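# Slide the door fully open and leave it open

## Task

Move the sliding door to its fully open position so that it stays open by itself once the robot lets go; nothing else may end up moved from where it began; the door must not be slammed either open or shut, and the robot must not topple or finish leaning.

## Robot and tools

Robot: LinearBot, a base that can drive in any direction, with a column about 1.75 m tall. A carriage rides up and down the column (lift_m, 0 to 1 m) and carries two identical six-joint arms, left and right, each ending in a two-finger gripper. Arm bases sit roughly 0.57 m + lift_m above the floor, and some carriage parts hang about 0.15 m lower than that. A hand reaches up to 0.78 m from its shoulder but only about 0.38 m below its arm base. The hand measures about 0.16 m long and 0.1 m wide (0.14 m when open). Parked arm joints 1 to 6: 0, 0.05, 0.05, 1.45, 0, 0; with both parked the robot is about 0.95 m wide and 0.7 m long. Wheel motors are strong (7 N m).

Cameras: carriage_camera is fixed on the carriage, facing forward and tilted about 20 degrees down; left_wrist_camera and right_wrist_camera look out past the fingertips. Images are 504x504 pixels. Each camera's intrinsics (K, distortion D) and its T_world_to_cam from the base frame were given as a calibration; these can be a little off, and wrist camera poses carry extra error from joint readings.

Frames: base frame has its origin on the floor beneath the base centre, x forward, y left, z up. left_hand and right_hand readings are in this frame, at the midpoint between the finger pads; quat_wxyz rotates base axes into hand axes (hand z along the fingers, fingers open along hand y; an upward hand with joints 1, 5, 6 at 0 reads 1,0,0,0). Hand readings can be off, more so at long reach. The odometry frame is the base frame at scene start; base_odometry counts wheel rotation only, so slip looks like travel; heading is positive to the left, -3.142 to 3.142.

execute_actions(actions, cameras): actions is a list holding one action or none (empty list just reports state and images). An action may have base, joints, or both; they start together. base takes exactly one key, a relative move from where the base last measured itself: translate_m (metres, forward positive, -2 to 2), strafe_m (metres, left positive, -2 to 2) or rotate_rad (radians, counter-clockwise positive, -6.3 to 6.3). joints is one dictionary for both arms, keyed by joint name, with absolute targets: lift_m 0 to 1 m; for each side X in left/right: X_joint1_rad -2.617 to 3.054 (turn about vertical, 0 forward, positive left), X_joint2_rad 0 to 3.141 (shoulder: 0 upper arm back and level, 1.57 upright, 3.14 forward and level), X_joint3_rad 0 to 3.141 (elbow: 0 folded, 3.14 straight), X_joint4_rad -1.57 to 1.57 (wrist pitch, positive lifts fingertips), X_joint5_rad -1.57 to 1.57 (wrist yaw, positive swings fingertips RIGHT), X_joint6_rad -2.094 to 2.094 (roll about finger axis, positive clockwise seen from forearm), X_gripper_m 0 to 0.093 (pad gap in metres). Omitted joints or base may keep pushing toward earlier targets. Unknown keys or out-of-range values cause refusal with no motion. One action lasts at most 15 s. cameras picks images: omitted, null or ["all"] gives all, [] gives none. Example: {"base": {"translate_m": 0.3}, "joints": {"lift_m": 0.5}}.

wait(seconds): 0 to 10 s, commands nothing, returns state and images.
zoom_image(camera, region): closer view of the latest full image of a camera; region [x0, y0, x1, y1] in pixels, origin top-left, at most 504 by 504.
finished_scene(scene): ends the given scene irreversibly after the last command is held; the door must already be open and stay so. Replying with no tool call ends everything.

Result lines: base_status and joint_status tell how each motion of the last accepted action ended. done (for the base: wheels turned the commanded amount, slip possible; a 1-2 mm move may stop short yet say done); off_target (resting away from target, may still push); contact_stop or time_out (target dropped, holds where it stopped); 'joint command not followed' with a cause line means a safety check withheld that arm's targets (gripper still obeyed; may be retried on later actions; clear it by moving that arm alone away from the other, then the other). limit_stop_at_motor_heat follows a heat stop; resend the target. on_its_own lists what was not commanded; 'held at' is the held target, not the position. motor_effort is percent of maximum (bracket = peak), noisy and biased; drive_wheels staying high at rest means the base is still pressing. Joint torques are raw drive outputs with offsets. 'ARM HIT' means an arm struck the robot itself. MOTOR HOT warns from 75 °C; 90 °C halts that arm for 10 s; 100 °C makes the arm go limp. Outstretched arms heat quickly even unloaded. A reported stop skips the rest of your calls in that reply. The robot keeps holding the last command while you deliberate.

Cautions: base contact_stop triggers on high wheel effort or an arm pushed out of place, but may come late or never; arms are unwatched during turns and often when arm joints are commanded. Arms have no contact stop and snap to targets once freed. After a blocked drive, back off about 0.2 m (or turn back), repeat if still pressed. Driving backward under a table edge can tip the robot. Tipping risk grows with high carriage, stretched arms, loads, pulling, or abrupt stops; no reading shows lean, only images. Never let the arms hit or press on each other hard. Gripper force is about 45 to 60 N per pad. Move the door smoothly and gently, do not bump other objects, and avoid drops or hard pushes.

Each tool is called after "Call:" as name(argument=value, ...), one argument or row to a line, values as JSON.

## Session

Call:
execute_actions(
  actions=[],
)

Scene clock: 0.00 s.
Joint torques (N m, as the arm reports them, + toward a larger angle): no reading
base_odometry: x=+0.000 y=+0.000 heading=+0.000 (m, m, rad; odometry frame)
base_status: not commanded
joint_positions: lift_m=+0.302 left_joint1_rad=-0.020 left_joint2_rad=+0.042 left_joint3_rad=+0.046 left_joint4_rad=+1.479 left_joint5_rad=-0.039 left_joint6_rad=+0.006 left_gripper_m=+0.095 right_joint1_rad=+0.018 right_joint2_rad=+0.054 right_joint3_rad=+0.039 right_joint4_rad=+1.446 right_joint5_rad=+0.020 right_joint6_rad=+0.021 right_gripper_m=+0.094
joint_status: not commanded
motor_effort: lift_m=+30 drive_wheels=+3 (%)
left_hand: x=+0.2787 y=+0.3311 z=+1.3006 quat_wxyz=(+0.999, -0.019, +0.044, -0.006) (m; base frame)
right_hand: x=+0.2924 y=-0.3278 z=+1.2979 quat_wxyz=(+0.997, +0.010, +0.069, +0.019) (m; base frame)
pictures: carriage_camera, left_wrist_camera, right_wrist_camera
camera_calibration (this result's frames):
carriage_camera: T_world_to_cam=[[-0.0480079, -0.998829, 0.00591163, 0.00107208], [-0.310664, 0.00930637, -0.950474, 1.28224], [0.949307, -0.0474668, -0.310747, 0.215495], [0, 0, 0, 1]] pos_world=[0.193827, -0.000633349, 1.2857]
left_wrist_camera: T_world_to_cam=[[-0.00854236, -0.999702, 0.0228604, 0.305883], [0.73014, -0.0218561, -0.682948, 0.698483], [0.683244, 0.0108573, 0.730109, -1.02632], [0, 0, 0, 1]] pos_world=[0.19385, 0.332201, 1.21936]
right_wrist_camera: T_world_to_cam=[[0.0315593, -0.997965, -0.055411, -0.262962], [0.692856, 0.0618003, -0.718423, 0.749521], [0.720385, -0.0157189, 0.693396, -0.989676], [0, 0, 0, 1]] pos_world=[0.201937, -0.324304, 1.21014]
Images, in order (width x height): carriage_camera 504x504, left_wrist_camera 504x504, right_wrist_camera 504x504.

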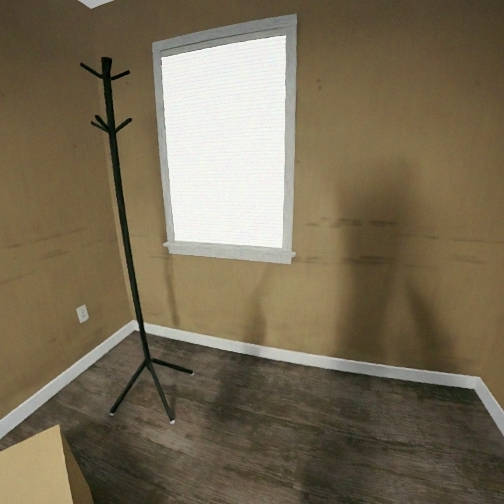

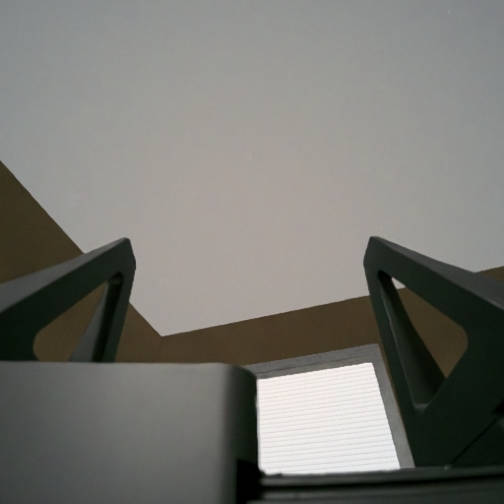

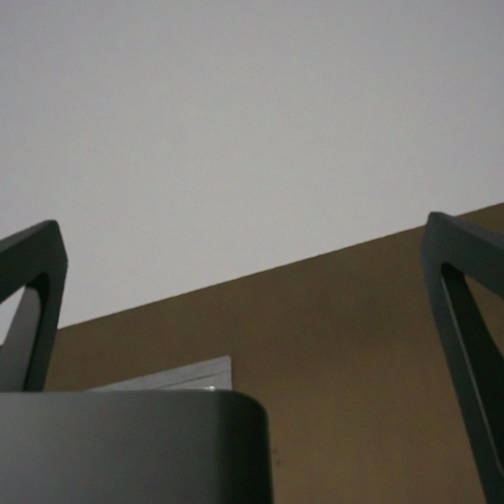

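Call:
execute_actions(
  actions=[
    {"base": {"rotate_rad": -2.4}},
  ],
  cameras=["carriage_camera"],
)

Scene clock: 7.77 s.
Joint torques (N m, as the arm reports them, + toward a larger angle): left_arm=[-0.34  4.31  6.66 -0.22 -0.09 -0.03] | right_arm=[-0.12  5.09  5.92 -0.16  0.05  0.  ]
base_odometry: x=+0.000 y=+0.000 heading=-2.400 (m, m, rad; odometry frame)
base_status: done
joint_positions: lift_m=+0.302 left_joint1_rad=-0.020 left_joint2_rad=+0.042 left_joint3_rad=+0.046 left_joint4_rad=+1.476 left_joint5_rad=-0.039 left_joint6_rad=+0.006 left_gripper_m=+0.095 right_joint1_rad=+0.018 right_joint2_rad=+0.054 right_joint3_rad=+0.039 right_joint4_rad=+1.446 right_joint5_rad=+0.020 right_joint6_rad=+0.021 right_gripper_m=+0.094
joint_status: not commanded
motor_effort: lift_m=+30(30) drive_wheels=+5(15) (%)
left_hand: x=+0.2793 y=+0.3311 z=+1.3005 quat_wxyz=(+0.999, -0.019, +0.045, -0.006) (m; base frame)
right_hand: x=+0.2924 y=-0.3278 z=+1.2979 quat_wxyz=(+0.997, +0.010, +0.069, +0.019) (m; base frame)
pictures: carriage_camera
camera_calibration (this result's frames):
carriage_camera: T_world_to_cam=[[-0.0480079, -0.998829, 0.00591163, 0.00107208], [-0.310664, 0.00930637, -0.950474, 1.28224], [0.949307, -0.0474668, -0.310747, 0.215495], [0, 0, 0, 1]] pos_world=[0.193827, -0.000633349, 1.2857]
Images, in order (width x height): carriage_camera 504x504.

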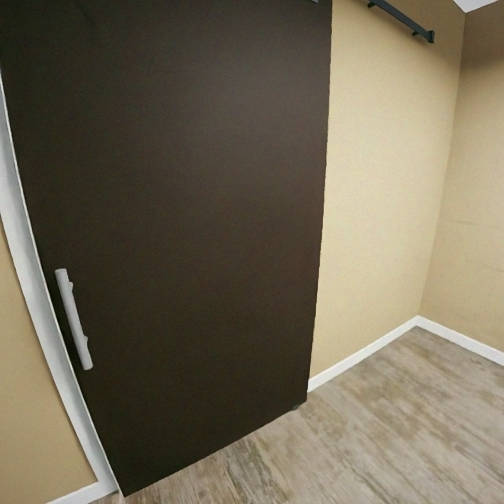

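Call:
execute_actions(
  actions=[
    {"base": {"rotate_rad": 0.476}, "joints": {"lift_m": 0.02, "left_joint2_rad": 1.7, "left_joint3_rad": 1.3, "left_joint4_rad": 0.4}},
  ],
  cameras=[],
)

Call:
execute_actions(
  actions=[
    {"base": {"strafe_m": -0.33}},
  ],
  cameras=["carriage_camera", "left_wrist_camera"],
)

Scene clock: 46.23 s.
Joint torques (N m, as the arm reports them, + toward a larger angle): left_arm=[ -0.24 -10.1   11.29   2.3   -0.07  -0.04] | right_arm=[-0.13  5.06  5.96 -0.16  0.05  0.  ]
base_odometry: x=+0.000 y=+0.000 heading=-1.924 (m, m, rad; odometry frame)
base_status: done
joint_positions: lift_m=+0.020 left_joint1_rad=-0.020 left_joint2_rad=+1.710 left_joint3_rad=+1.273 left_joint4_rad=+0.379 left_joint5_rad=-0.039 left_joint6_rad=+0.006 left_gripper_m=+0.095 right_joint1_rad=+0.018 right_joint2_rad=+0.054 right_joint3_rad=+0.039 right_joint4_rad=+1.446 right_joint5_rad=+0.020 right_joint6_rad=+0.021 right_gripper_m=+0.094
joint_status: all done
motor_effort: lift_m=+27(27) drive_wheels=-11(13) (%)
left_hand: x=+0.8054 y=+0.3207 z=+0.8991 quat_wxyz=(+0.686, -0.004, +0.727, +0.009) (m; base frame)
right_hand: x=+0.2924 y=-0.3278 z=+1.0156 quat_wxyz=(+0.997, +0.010, +0.069, +0.019) (m; base frame)
pictures: none
No camera images: the call's "cameras" was empty. Leave "cameras" out to get every camera's image.

Scene clock: 48.80 s.
Joint torques (N m, as the arm reports them, + toward a larger angle): left_arm=[ -0.3  -10.04  11.34   2.3   -0.08  -0.03] | right_arm=[-0.11  5.09  5.92 -0.16  0.04  0.  ]
base_odometry: x=-0.309 y=+0.115 heading=-1.925 (m, m, rad; odometry frame)
base_status: done
joint_positions: lift_m=+0.020 left_joint1_rad=-0.020 left_joint2_rad=+1.710 left_joint3_rad=+1.273 left_joint4_rad=+0.382 left_joint5_rad=-0.039 left_joint6_rad=+0.006 left_gripper_m=+0.095 right_joint1_rad=+0.018 right_joint2_rad=+0.054 right_joint3_rad=+0.039 right_joint4_rad=+1.446 right_joint5_rad=+0.020 right_joint6_rad=+0.021 right_gripper_m=+0.094
joint_status: not commanded
motor_effort: lift_m=+27(27) drive_wheels=-7(15) (%)
left_hand: x=+0.8054 y=+0.3207 z=+0.8999 quat_wxyz=(+0.687, -0.004, +0.726, +0.009) (m; base frame)
right_hand: x=+0.2924 y=-0.3278 z=+1.0156 quat_wxyz=(+0.997, +0.010, +0.069, +0.019) (m; base frame)
pictures: carriage_camera, left_wrist_camera
camera_calibration (this result's frames):
carriage_camera: T_world_to_cam=[[-0.0480079, -0.998829, 0.00591163, 0.00274082], [-0.310664, 0.00930637, -0.950474, 1.01394], [0.949307, -0.0474668, -0.310747, 0.127777], [0, 0, 0, 1]] pos_world=[0.193827, -0.000633349, 1.00342]
left_wrist_camera: T_world_to_cam=[[0.00347472, -0.999939, -0.0104416, 0.329511], [-0.65873, 0.00556724, -0.752358, 1.21236], [0.752371, 0.00949242, -0.658671, 0.100999], [0, 0, 0, 1]] pos_world=[0.721483, 0.321783, 0.982092]
Images, in order (width x height): carriage_camera 504x504, left_wrist_camera 504x504.

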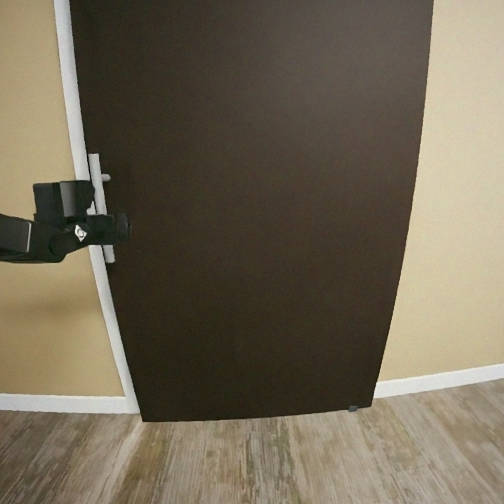

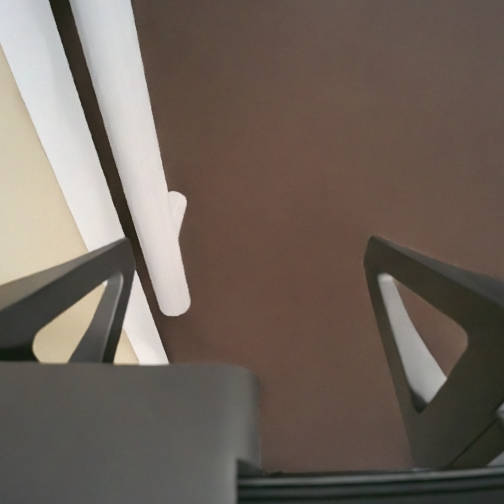

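Call:
execute_actions(
  actions=[
    {"base": {"strafe_m": 0.06}, "joints": {"lift_m": 0.07}},
  ],
  cameras=[],
)

Call:
execute_actions(
  actions=[
    {"base": {"translate_m": 0.1}},
  ],
  cameras=["carriage_camera", "left_wrist_camera"],
)

Scene clock: 60.97 s.
Joint torques (N m, as the arm reports them, + toward a larger angle): left_arm=[ -0.26 -10.17  10.45   2.21  -0.1   -0.03] | right_arm=[-0.1   5.06  5.85 -0.16  0.05 -0.01]
base_odometry: x=-0.253 y=+0.094 heading=-1.925 (m, m, rad; odometry frame)
base_status: done
joint_positions: lift_m=+0.070 left_joint1_rad=-0.021 left_joint2_rad=+1.710 left_joint3_rad=+1.281 left_joint4_rad=+0.390 left_joint5_rad=-0.039 left_joint6_rad=+0.006 left_gripper_m=+0.095 right_joint1_rad=+0.018 right_joint2_rad=+0.054 right_joint3_rad=+0.039 right_joint4_rad=+1.446 right_joint5_rad=+0.020 right_joint6_rad=+0.021 right_gripper_m=+0.094
joint_status: all done
motor_effort: lift_m=+31(38) drive_wheels=+4(15) (%)
left_hand: x=+0.8060 y=+0.3203 z=+0.9558 quat_wxyz=(+0.693, -0.004, +0.721, +0.009) (m; base frame)
right_hand: x=+0.2925 y=-0.3278 z=+1.0652 quat_wxyz=(+0.997, +0.010, +0.070, +0.019) (m; base frame)
pictures: none
No camera images: the call's "cameras" was empty. Leave "cameras" out to get every camera's image.

Scene clock: 62.50 s.
Joint torques (N m, as the arm reports them, + toward a larger angle): left_arm=[ -0.24 -10.    10.51   2.23  -0.1   -0.02] | right_arm=[-0.11  5.08  5.86 -0.15  0.05  0.  ]
base_odometry: x=-0.288 y=+0.000 heading=-1.925 (m, m, rad; odometry frame)
base_status: done
joint_positions: lift_m=+0.070 left_joint1_rad=-0.021 left_joint2_rad=+1.710 left_joint3_rad=+1.281 left_joint4_rad=+0.389 left_joint5_rad=-0.039 left_joint6_rad=+0.006 left_gripper_m=+0.095 right_joint1_rad=+0.018 right_joint2_rad=+0.054 right_joint3_rad=+0.039 right_joint4_rad=+1.446 right_joint5_rad=+0.020 right_joint6_rad=+0.021 right_gripper_m=+0.094
joint_status: not commanded
motor_effort: lift_m=+31(31) drive_wheels=-6(10) (%)
left_hand: x=+0.8060 y=+0.3203 z=+0.9554 quat_wxyz=(+0.693, -0.004, +0.721, +0.009) (m; base frame)
right_hand: x=+0.2926 y=-0.3278 z=+1.0652 quat_wxyz=(+0.997, +0.010, +0.070, +0.019) (m; base frame)
pictures: carriage_camera, left_wrist_camera
camera_calibration (this result's frames):
carriage_camera: T_world_to_cam=[[-0.0480079, -0.998829, 0.00591163, 0.00244759], [-0.310664, 0.00930637, -0.950474, 1.06109], [0.949307, -0.0474668, -0.310747, 0.143191], [0, 0, 0, 1]] pos_world=[0.193827, -0.000633349, 1.05302]
left_wrist_camera: T_world_to_cam=[[0.0028684, -0.999945, -0.0100862, 0.329808], [-0.647172, 0.00583286, -0.762322, 1.25464], [0.762339, 0.00871412, -0.64712, 0.118299], [0, 0, 0, 1]] pos_world=[0.720839, 0.321441, 1.03632]
Images, in order (width x height): carriage_camera 504x504, left_wrist_camera 504x504.

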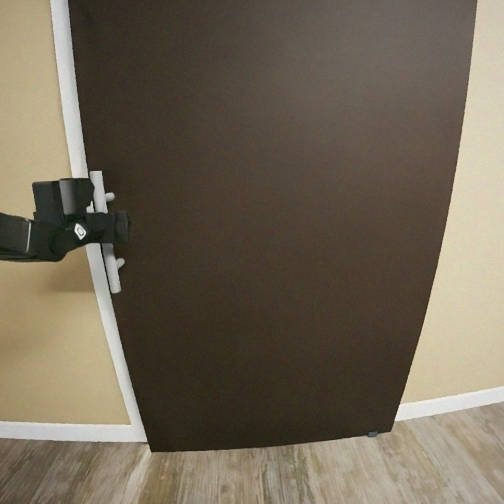

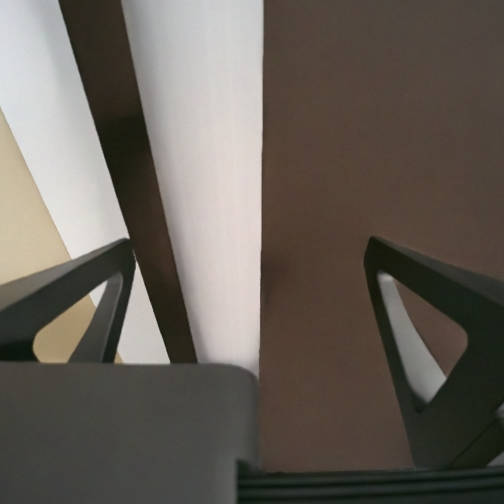

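Call:
execute_actions(
  actions=[
    {"base": {"translate_m": 0.03}},
  ],
  cameras=[],
)

Call:
execute_actions(
  actions=[
    {"joints": {"left_gripper_m": 0.0}},
  ],
  cameras=["left_wrist_camera"],
)

Scene clock: 69.60 s.
Joint torques (N m, as the arm reports them, + toward a larger angle): left_arm=[ -0.22 -10.02  10.39   2.2   -0.09  -0.02] | right_arm=[-0.1   5.04  5.87 -0.17  0.05  0.  ]
base_odometry: x=-0.299 y=-0.028 heading=-1.926 (m, m, rad; odometry frame)
base_status: done
joint_positions: lift_m=+0.070 left_joint1_rad=-0.021 left_joint2_rad=+1.710 left_joint3_rad=+1.281 left_joint4_rad=+0.389 left_joint5_rad=-0.039 left_joint6_rad=+0.006 left_gripper_m=+0.095 right_joint1_rad=+0.018 right_joint2_rad=+0.054 right_joint3_rad=+0.039 right_joint4_rad=+1.446 right_joint5_rad=+0.020 right_joint6_rad=+0.021 right_gripper_m=+0.094
joint_status: not commanded
motor_effort: lift_m=+31(31) drive_wheels=-5(11) (%)
left_hand: x=+0.8060 y=+0.3203 z=+0.9554 quat_wxyz=(+0.693, -0.004, +0.721, +0.009) (m; base frame)
right_hand: x=+0.2924 y=-0.3278 z=+1.0652 quat_wxyz=(+0.997, +0.010, +0.069, +0.019) (m; base frame)
pictures: none
No camera images: the call's "cameras" was empty. Leave "cameras" out to get every camera's image.

Scene clock: 70.33 s.
Joint torques (N m, as the arm reports them, + toward a larger angle): left_arm=[-1.57 -9.93 10.52  2.22  0.06  0.11] | right_arm=[-0.11  5.08  5.85 -0.15  0.07  0.  ]
base_odometry: x=-0.299 y=-0.028 heading=-1.926 (m, m, rad; odometry frame)
base_status: not commanded
joint_positions: lift_m=+0.070 left_joint1_rad=-0.006 left_joint2_rad=+1.710 left_joint3_rad=+1.281 left_joint4_rad=+0.389 left_joint5_rad=-0.060 left_joint6_rad=-0.006 left_gripper_m=+0.020 right_joint1_rad=+0.018 right_joint2_rad=+0.054 right_joint3_rad=+0.039 right_joint4_rad=+1.446 right_joint5_rad=+0.020 right_joint6_rad=+0.021 right_gripper_m=+0.094
joint_status: left_gripper_m off_target (ended at +0.020, target +0.000)
motor_effort: lift_m=+31(31) drive_wheels=-4(5) (%)
left_hand: x=+0.8059 y=+0.3319 z=+0.9555 quat_wxyz=(+0.693, -0.021, +0.721, +0.017) (m; base frame)
right_hand: x=+0.2924 y=-0.3278 z=+1.0652 quat_wxyz=(+0.997, +0.010, +0.069, +0.019) (m; base frame)
pictures: left_wrist_camera
camera_calibration (this result's frames):
left_wrist_camera: T_world_to_cam=[[0.0388087, -0.999246, 0.00128562, 0.301323], [-0.646174, -0.0260774, -0.762744, 1.26475], [0.762203, 0.0287703, -0.646699, 0.111424], [0, 0, 0, 1]] pos_world=[0.720627, 0.330871, 1.03635]
Images, in order (width x height): left_wrist_camera 504x504.

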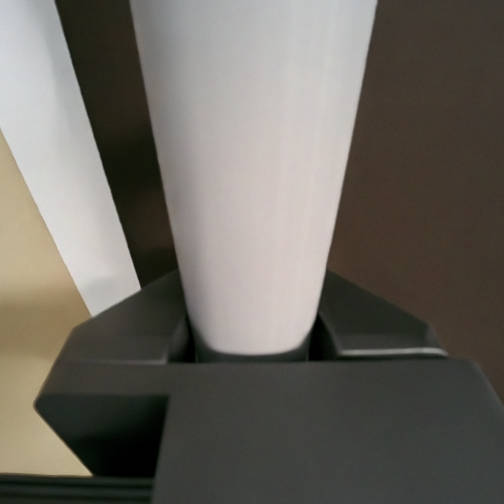

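Call:
execute_actions(
  actions=[
    {"base": {"strafe_m": -0.7}, "joints": {"left_joint5_rad": -0.03, "left_joint1_rad": -0.015}},
  ],
  cameras=["carriage_camera", "right_wrist_camera"],
)

Scene clock: 79.27 s.
Joint torques (N m, as the arm reports them, + toward a larger angle): left_arm=[  6.49 -11.5    8.73   2.28  -1.22   0.03] | right_arm=[-0.11  5.02  5.87 -0.16  0.05  0.  ]
base_odometry: x=-0.955 y=+0.215 heading=-1.926 (m, m, rad; odometry frame)
base_status: done
joint_positions: lift_m=+0.070 left_joint1_rad=-0.088 left_joint2_rad=+1.725 left_joint3_rad=+1.300 left_joint4_rad=+0.383 left_joint5_rad=+0.097 left_joint6_rad=+0.000 left_gripper_m=+0.020 right_joint1_rad=+0.018 right_joint2_rad=+0.054 right_joint3_rad=+0.039 right_joint4_rad=+1.446 right_joint5_rad=+0.020 right_joint6_rad=+0.021 right_gripper_m=+0.094
joint_status: left_joint1_rad off_target (ended at -0.089, target -0.015); left_joint5_rad off_target (ended at +0.098, target -0.030)
motor_effort: lift_m=+31(31) drive_wheels=-5(25) (%)
left_hand: x=+0.8057 y=+0.2594 z=+0.9555 quat_wxyz=(+0.689, +0.066, +0.719, -0.066) (m; base frame)
right_hand: x=+0.2924 y=-0.3278 z=+1.0652 quat_wxyz=(+0.997, +0.010, +0.069, +0.019) (m; base frame)
pictures: carriage_camera, right_wrist_camera
camera_calibration (this result's frames):
carriage_camera: T_world_to_cam=[[-0.0480079, -0.998829, 0.00591163, 0.00244759], [-0.310664, 0.00930637, -0.950474, 1.06109], [0.949307, -0.0474668, -0.310747, 0.143191], [0, 0, 0, 1]] pos_world=[0.193827, -0.000633349, 1.05302]
right_wrist_camera: T_world_to_cam=[[0.0315593, -0.997965, -0.055411, -0.275855], [0.692856, 0.0618003, -0.718423, 0.58236], [0.720385, -0.0157189, 0.693396, -0.828338], [0, 0, 0, 1]] pos_world=[0.201937, -0.324304, 0.977461]
Images, in order (width x height): carriage_camera 504x504, right_wrist_camera 504x504.

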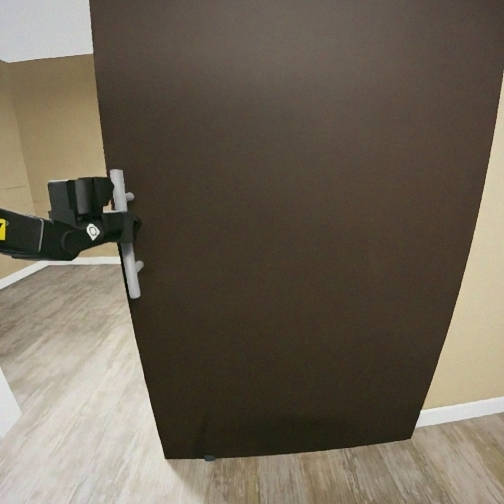

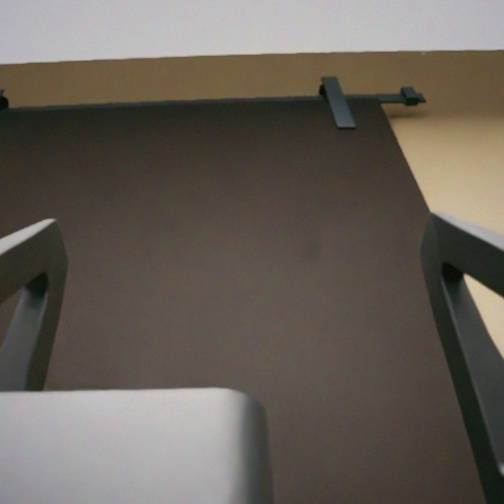

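Call:
execute_actions(
  actions=[
    {"base": {"strafe_m": -0.1}, "joints": {"left_joint5_rad": -0.02, "left_joint1_rad": -0.02}},
  ],
  cameras=["right_wrist_camera"],
)

Scene clock: 85.97 s.
Joint torques (N m, as the arm reports them, + toward a larger angle): left_arm=[ -2.87 -11.2    8.79   2.35   0.46   0.13] | right_arm=[-0.1   5.08  5.9  -0.17  0.05  0.  ]
base_odometry: x=-1.049 y=+0.250 heading=-1.926 (m, m, rad; odometry frame)
base_status: done
joint_positions: lift_m=+0.070 left_joint1_rad=+0.007 left_joint2_rad=+1.722 left_joint3_rad=+1.300 left_joint4_rad=+0.376 left_joint5_rad=-0.084 left_joint6_rad=-0.009 left_gripper_m=+0.020 right_joint1_rad=+0.018 right_joint2_rad=+0.054 right_joint3_rad=+0.039 right_joint4_rad=+1.446 right_joint5_rad=+0.020 right_joint6_rad=+0.021 right_gripper_m=+0.094
joint_status: left_joint1_rad off_target (ended at +0.007, target -0.020); left_joint5_rad off_target (ended at -0.084, target -0.020)
motor_effort: lift_m=+31(31) drive_wheels=+2(11) (%)
left_hand: x=+0.8088 y=+0.3431 z=+0.9553 quat_wxyz=(+0.690, -0.035, +0.722, +0.030) (m; base frame)
right_hand: x=+0.2924 y=-0.3278 z=+1.0652 quat_wxyz=(+0.997, +0.010, +0.069, +0.019) (m; base frame)
pictures: right_wrist_camera
camera_calibration (this result's frames):
right_wrist_camera: T_world_to_cam=[[0.0315593, -0.997965, -0.055411, -0.275855], [0.692856, 0.0618003, -0.718423, 0.58236], [0.720385, -0.0157189, 0.693396, -0.828338], [0, 0, 0, 1]] pos_world=[0.201937, -0.324304, 0.977461]
Images, in order (width x height): right_wrist_camera 504x504.

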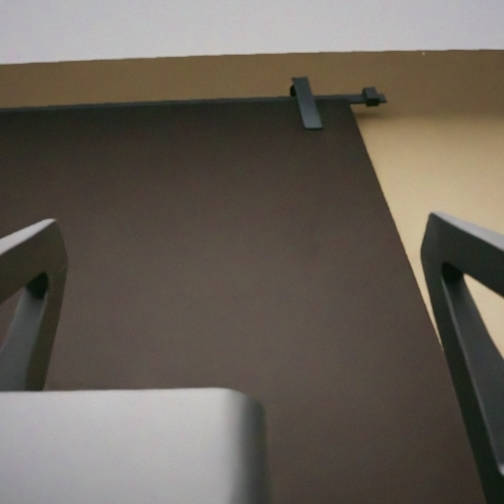

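Call:
execute_actions(
  actions=[
    {"base": {"strafe_m": -0.1}, "joints": {"left_joint5_rad": -0.01, "left_joint1_rad": -0.025}},
  ],
  cameras=["right_wrist_camera"],
)

Scene clock: 92.83 s.
Joint torques (N m, as the arm reports them, + toward a larger angle): left_arm=[ -0.23 -11.06   8.74   2.38   0.56   0.14] | right_arm=[-0.11  5.07  5.9  -0.16  0.06  0.  ]
base_odometry: x=-1.143 y=+0.284 heading=-1.925 (m, m, rad; odometry frame)
base_status: done
joint_positions: lift_m=+0.070 left_joint1_rad=-0.027 left_joint2_rad=+1.721 left_joint3_rad=+1.300 left_joint4_rad=+0.372 left_joint5_rad=-0.084 left_joint6_rad=-0.010 left_gripper_m=+0.020 right_joint1_rad=+0.018 right_joint2_rad=+0.054 right_joint3_rad=+0.039 right_joint4_rad=+1.446 right_joint5_rad=+0.020 right_joint6_rad=+0.021 right_gripper_m=+0.094
joint_status: left_joint5_rad off_target (ended at -0.084, target -0.010); the others done
motor_effort: lift_m=+31(31) drive_wheels=-2(15) (%)
left_hand: x=+0.8088 y=+0.3246 z=+0.9550 quat_wxyz=(+0.690, -0.023, +0.724, +0.018) (m; base frame)
right_hand: x=+0.2924 y=-0.3278 z=+1.0652 quat_wxyz=(+0.997, +0.010, +0.069, +0.019) (m; base frame)
pictures: right_wrist_camera
camera_calibration (this result's frames):
right_wrist_camera: T_world_to_cam=[[0.0315593, -0.997965, -0.055411, -0.275855], [0.692856, 0.0618003, -0.718423, 0.58236], [0.720385, -0.0157189, 0.693396, -0.828338], [0, 0, 0, 1]] pos_world=[0.201937, -0.324304, 0.977461]
Images, in order (width x height): right_wrist_camera 504x504.

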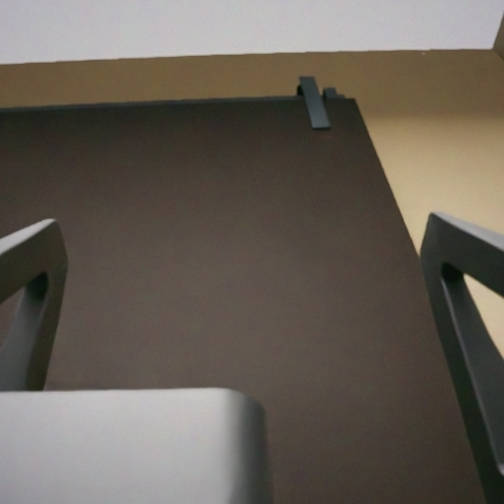

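The door is almost at the stop. I'll give it one small, slow push, then release and back away.

Call:
execute_actions(
  actions=[
    {"base": {"strafe_m": -0.03}, "joints": {"left_joint5_rad": -0.005, "left_joint1_rad": -0.028}},
  ],
  cameras=["right_wrist_camera"],
)

Call:
execute_actions(
  actions=[
    {"joints": {"left_gripper_m": 0.093}},
  ],
  cameras=[],
)

Call:
execute_actions(
  actions=[
    {"base": {"translate_m": -0.15}},
  ],
)

Scene clock: 101.83 s.
Joint torques (N m, as the arm reports them, + toward a larger angle): left_arm=[ -4.79 -11.07   8.76   2.37   0.57   0.13] | right_arm=[-0.08  5.08  5.88 -0.16  0.05  0.  ]
base_odometry: x=-1.171 y=+0.295 heading=-1.925 (m, m, rad; odometry frame)
base_status: done
joint_positions: lift_m=+0.070 left_joint1_rad=+0.018 left_joint2_rad=+1.721 left_joint3_rad=+1.300 left_joint4_rad=+0.373 left_joint5_rad=-0.076 left_joint6_rad=-0.009 left_gripper_m=+0.020 right_joint1_rad=+0.018 right_joint2_rad=+0.054 right_joint3_rad=+0.039 right_joint4_rad=+1.446 right_joint5_rad=+0.020 right_joint6_rad=+0.021 right_gripper_m=+0.094
joint_status: left_joint1_rad off_target (ended at +0.017, target -0.028); left_joint5_rad off_target (ended at -0.076, target -0.005)
motor_effort: lift_m=+31(31) drive_wheels=+3(10) (%)
left_hand: x=+0.8084 y=+0.3477 z=+0.9552 quat_wxyz=(+0.690, -0.036, +0.723, +0.030) (m; base frame)
right_hand: x=+0.2924 y=-0.3278 z=+1.0652 quat_wxyz=(+0.997, +0.010, +0.069, +0.019) (m; base frame)
pictures: right_wrist_camera
camera_calibration (this result's frames):
right_wrist_camera: T_world_to_cam=[[0.0315593, -0.997965, -0.055411, -0.275855], [0.692856, 0.0618003, -0.718423, 0.58236], [0.720385, -0.0157189, 0.693396, -0.828338], [0, 0, 0, 1]] pos_world=[0.201937, -0.324304, 0.977461]
Images, in order (width x height): right_wrist_camera 504x504.

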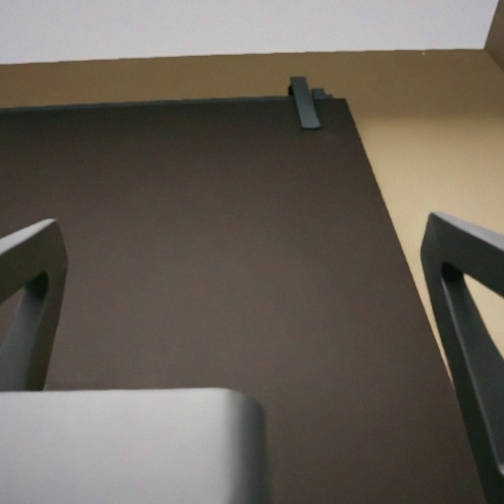

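Scene clock: 102.57 s.
Joint torques (N m, as the arm reports them, + toward a larger angle): left_arm=[ -0.88 -10.44   8.63   2.32  -0.03   0.07] | right_arm=[-0.11  5.07  5.89 -0.16  0.06  0.  ]
base_odometry: x=-1.171 y=+0.295 heading=-1.925 (m, m, rad; odometry frame)
base_status: not commanded
joint_positions: lift_m=+0.070 left_joint1_rad=-0.022 left_joint2_rad=+1.714 left_joint3_rad=+1.300 left_joint4_rad=+0.379 left_joint5_rad=-0.016 left_joint6_rad=-0.002 left_gripper_m=+0.093 right_joint1_rad=+0.018 right_joint2_rad=+0.054 right_joint3_rad=+0.039 right_joint4_rad=+1.446 right_joint5_rad=+0.020 right_joint6_rad=+0.021 right_gripper_m=+0.094
joint_status: all done
on_its_own: left_joint1_rad moved -0.039 to your old target -0.028; left_joint5_rad moved +0.060 to your old target -0.005
motor_effort: lift_m=+31(31) drive_wheels=+1(3) (%)
left_hand: x=+0.8079 y=+0.3158 z=+0.9602 quat_wxyz=(+0.695, +0.001, +0.719, -0.002) (m; base frame)
right_hand: x=+0.2924 y=-0.3278 z=+1.0652 quat_wxyz=(+0.997, +0.010, +0.069, +0.019) (m; base frame)
pictures: none
No camera images: the call's "cameras" was empty. Leave "cameras" out to get every camera's image.

Scene clock: 104.40 s.
Joint torques (N m, as the arm reports them, + toward a larger angle): left_arm=[ -0.96 -10.45   8.66   2.25   0.     0.06] | right_arm=[-0.14  5.07  5.9  -0.16  0.05  0.  ]
base_odometry: x=-1.119 y=+0.435 heading=-1.925 (m, m, rad; odometry frame)
base_status: done
joint_positions: lift_m=+0.070 left_joint1_rad=-0.022 left_joint2_rad=+1.714 left_joint3_rad=+1.300 left_joint4_rad=+0.386 left_joint5_rad=-0.015 left_joint6_rad=-0.002 left_gripper_m=+0.093 right_joint1_rad=+0.018 right_joint2_rad=+0.054 right_joint3_rad=+0.039 right_joint4_rad=+1.446 right_joint5_rad=+0.020 right_joint6_rad=+0.021 right_gripper_m=+0.094
joint_status: not commanded
motor_effort: lift_m=+31(31) drive_wheels=-3(9) (%)
left_hand: x=+0.8079 y=+0.3155 z=+0.9618 quat_wxyz=(+0.697, +0.002, +0.717, -0.003) (m; base frame)
right_hand: x=+0.2924 y=-0.3278 z=+1.0652 quat_wxyz=(+0.997, +0.010, +0.069, +0.019) (m; base frame)
pictures: carriage_camera, left_wrist_camera, right_wrist_camera
camera_calibration (this result's frames):
carriage_camera: T_world_to_cam=[[-0.0480079, -0.998829, 0.00591163, 0.00244759], [-0.310664, 0.00930637, -0.950474, 1.06109], [0.949307, -0.0474668, -0.310747, 0.143191], [0, 0, 0, 1]] pos_world=[0.193827, -0.000633349, 1.05302]
left_wrist_camera: T_world_to_cam=[[-0.0219418, -0.999759, -0.000741084, 0.336064], [-0.637837, 0.0145695, -0.770034, 1.25783], [0.769859, -0.0164233, -0.638002, 0.114105], [0, 0, 0, 1]] pos_world=[0.721821, 0.319531, 1.04162]
right_wrist_camera: T_world_to_cam=[[0.0315593, -0.997965, -0.055411, -0.275855], [0.692856, 0.0618003, -0.718423, 0.58236], [0.720385, -0.0157189, 0.693396, -0.828338], [0, 0, 0, 1]] pos_world=[0.201937, -0.324304, 0.977461]
Images, in order (width x height): carriage_camera 504x504, left_wrist_camera 504x504, right_wrist_camera 504x504.

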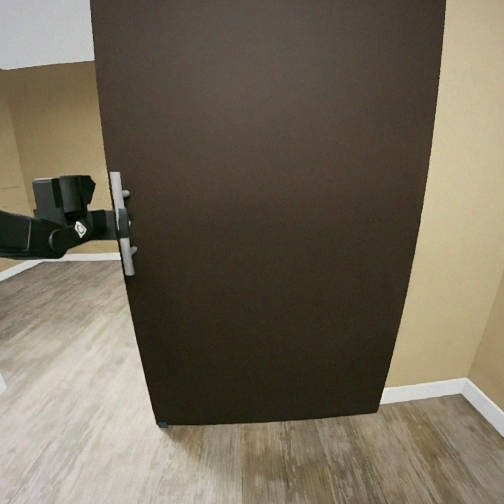

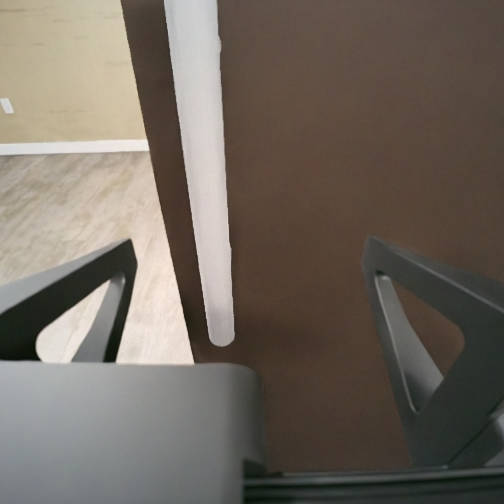

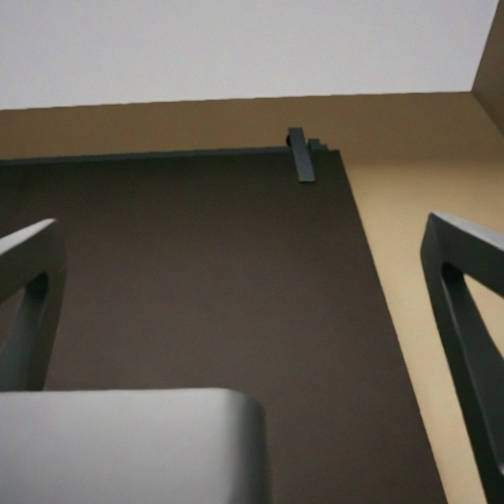

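Call:
finished_scene(
  scene=2,
)

The scene is finished: the task was done.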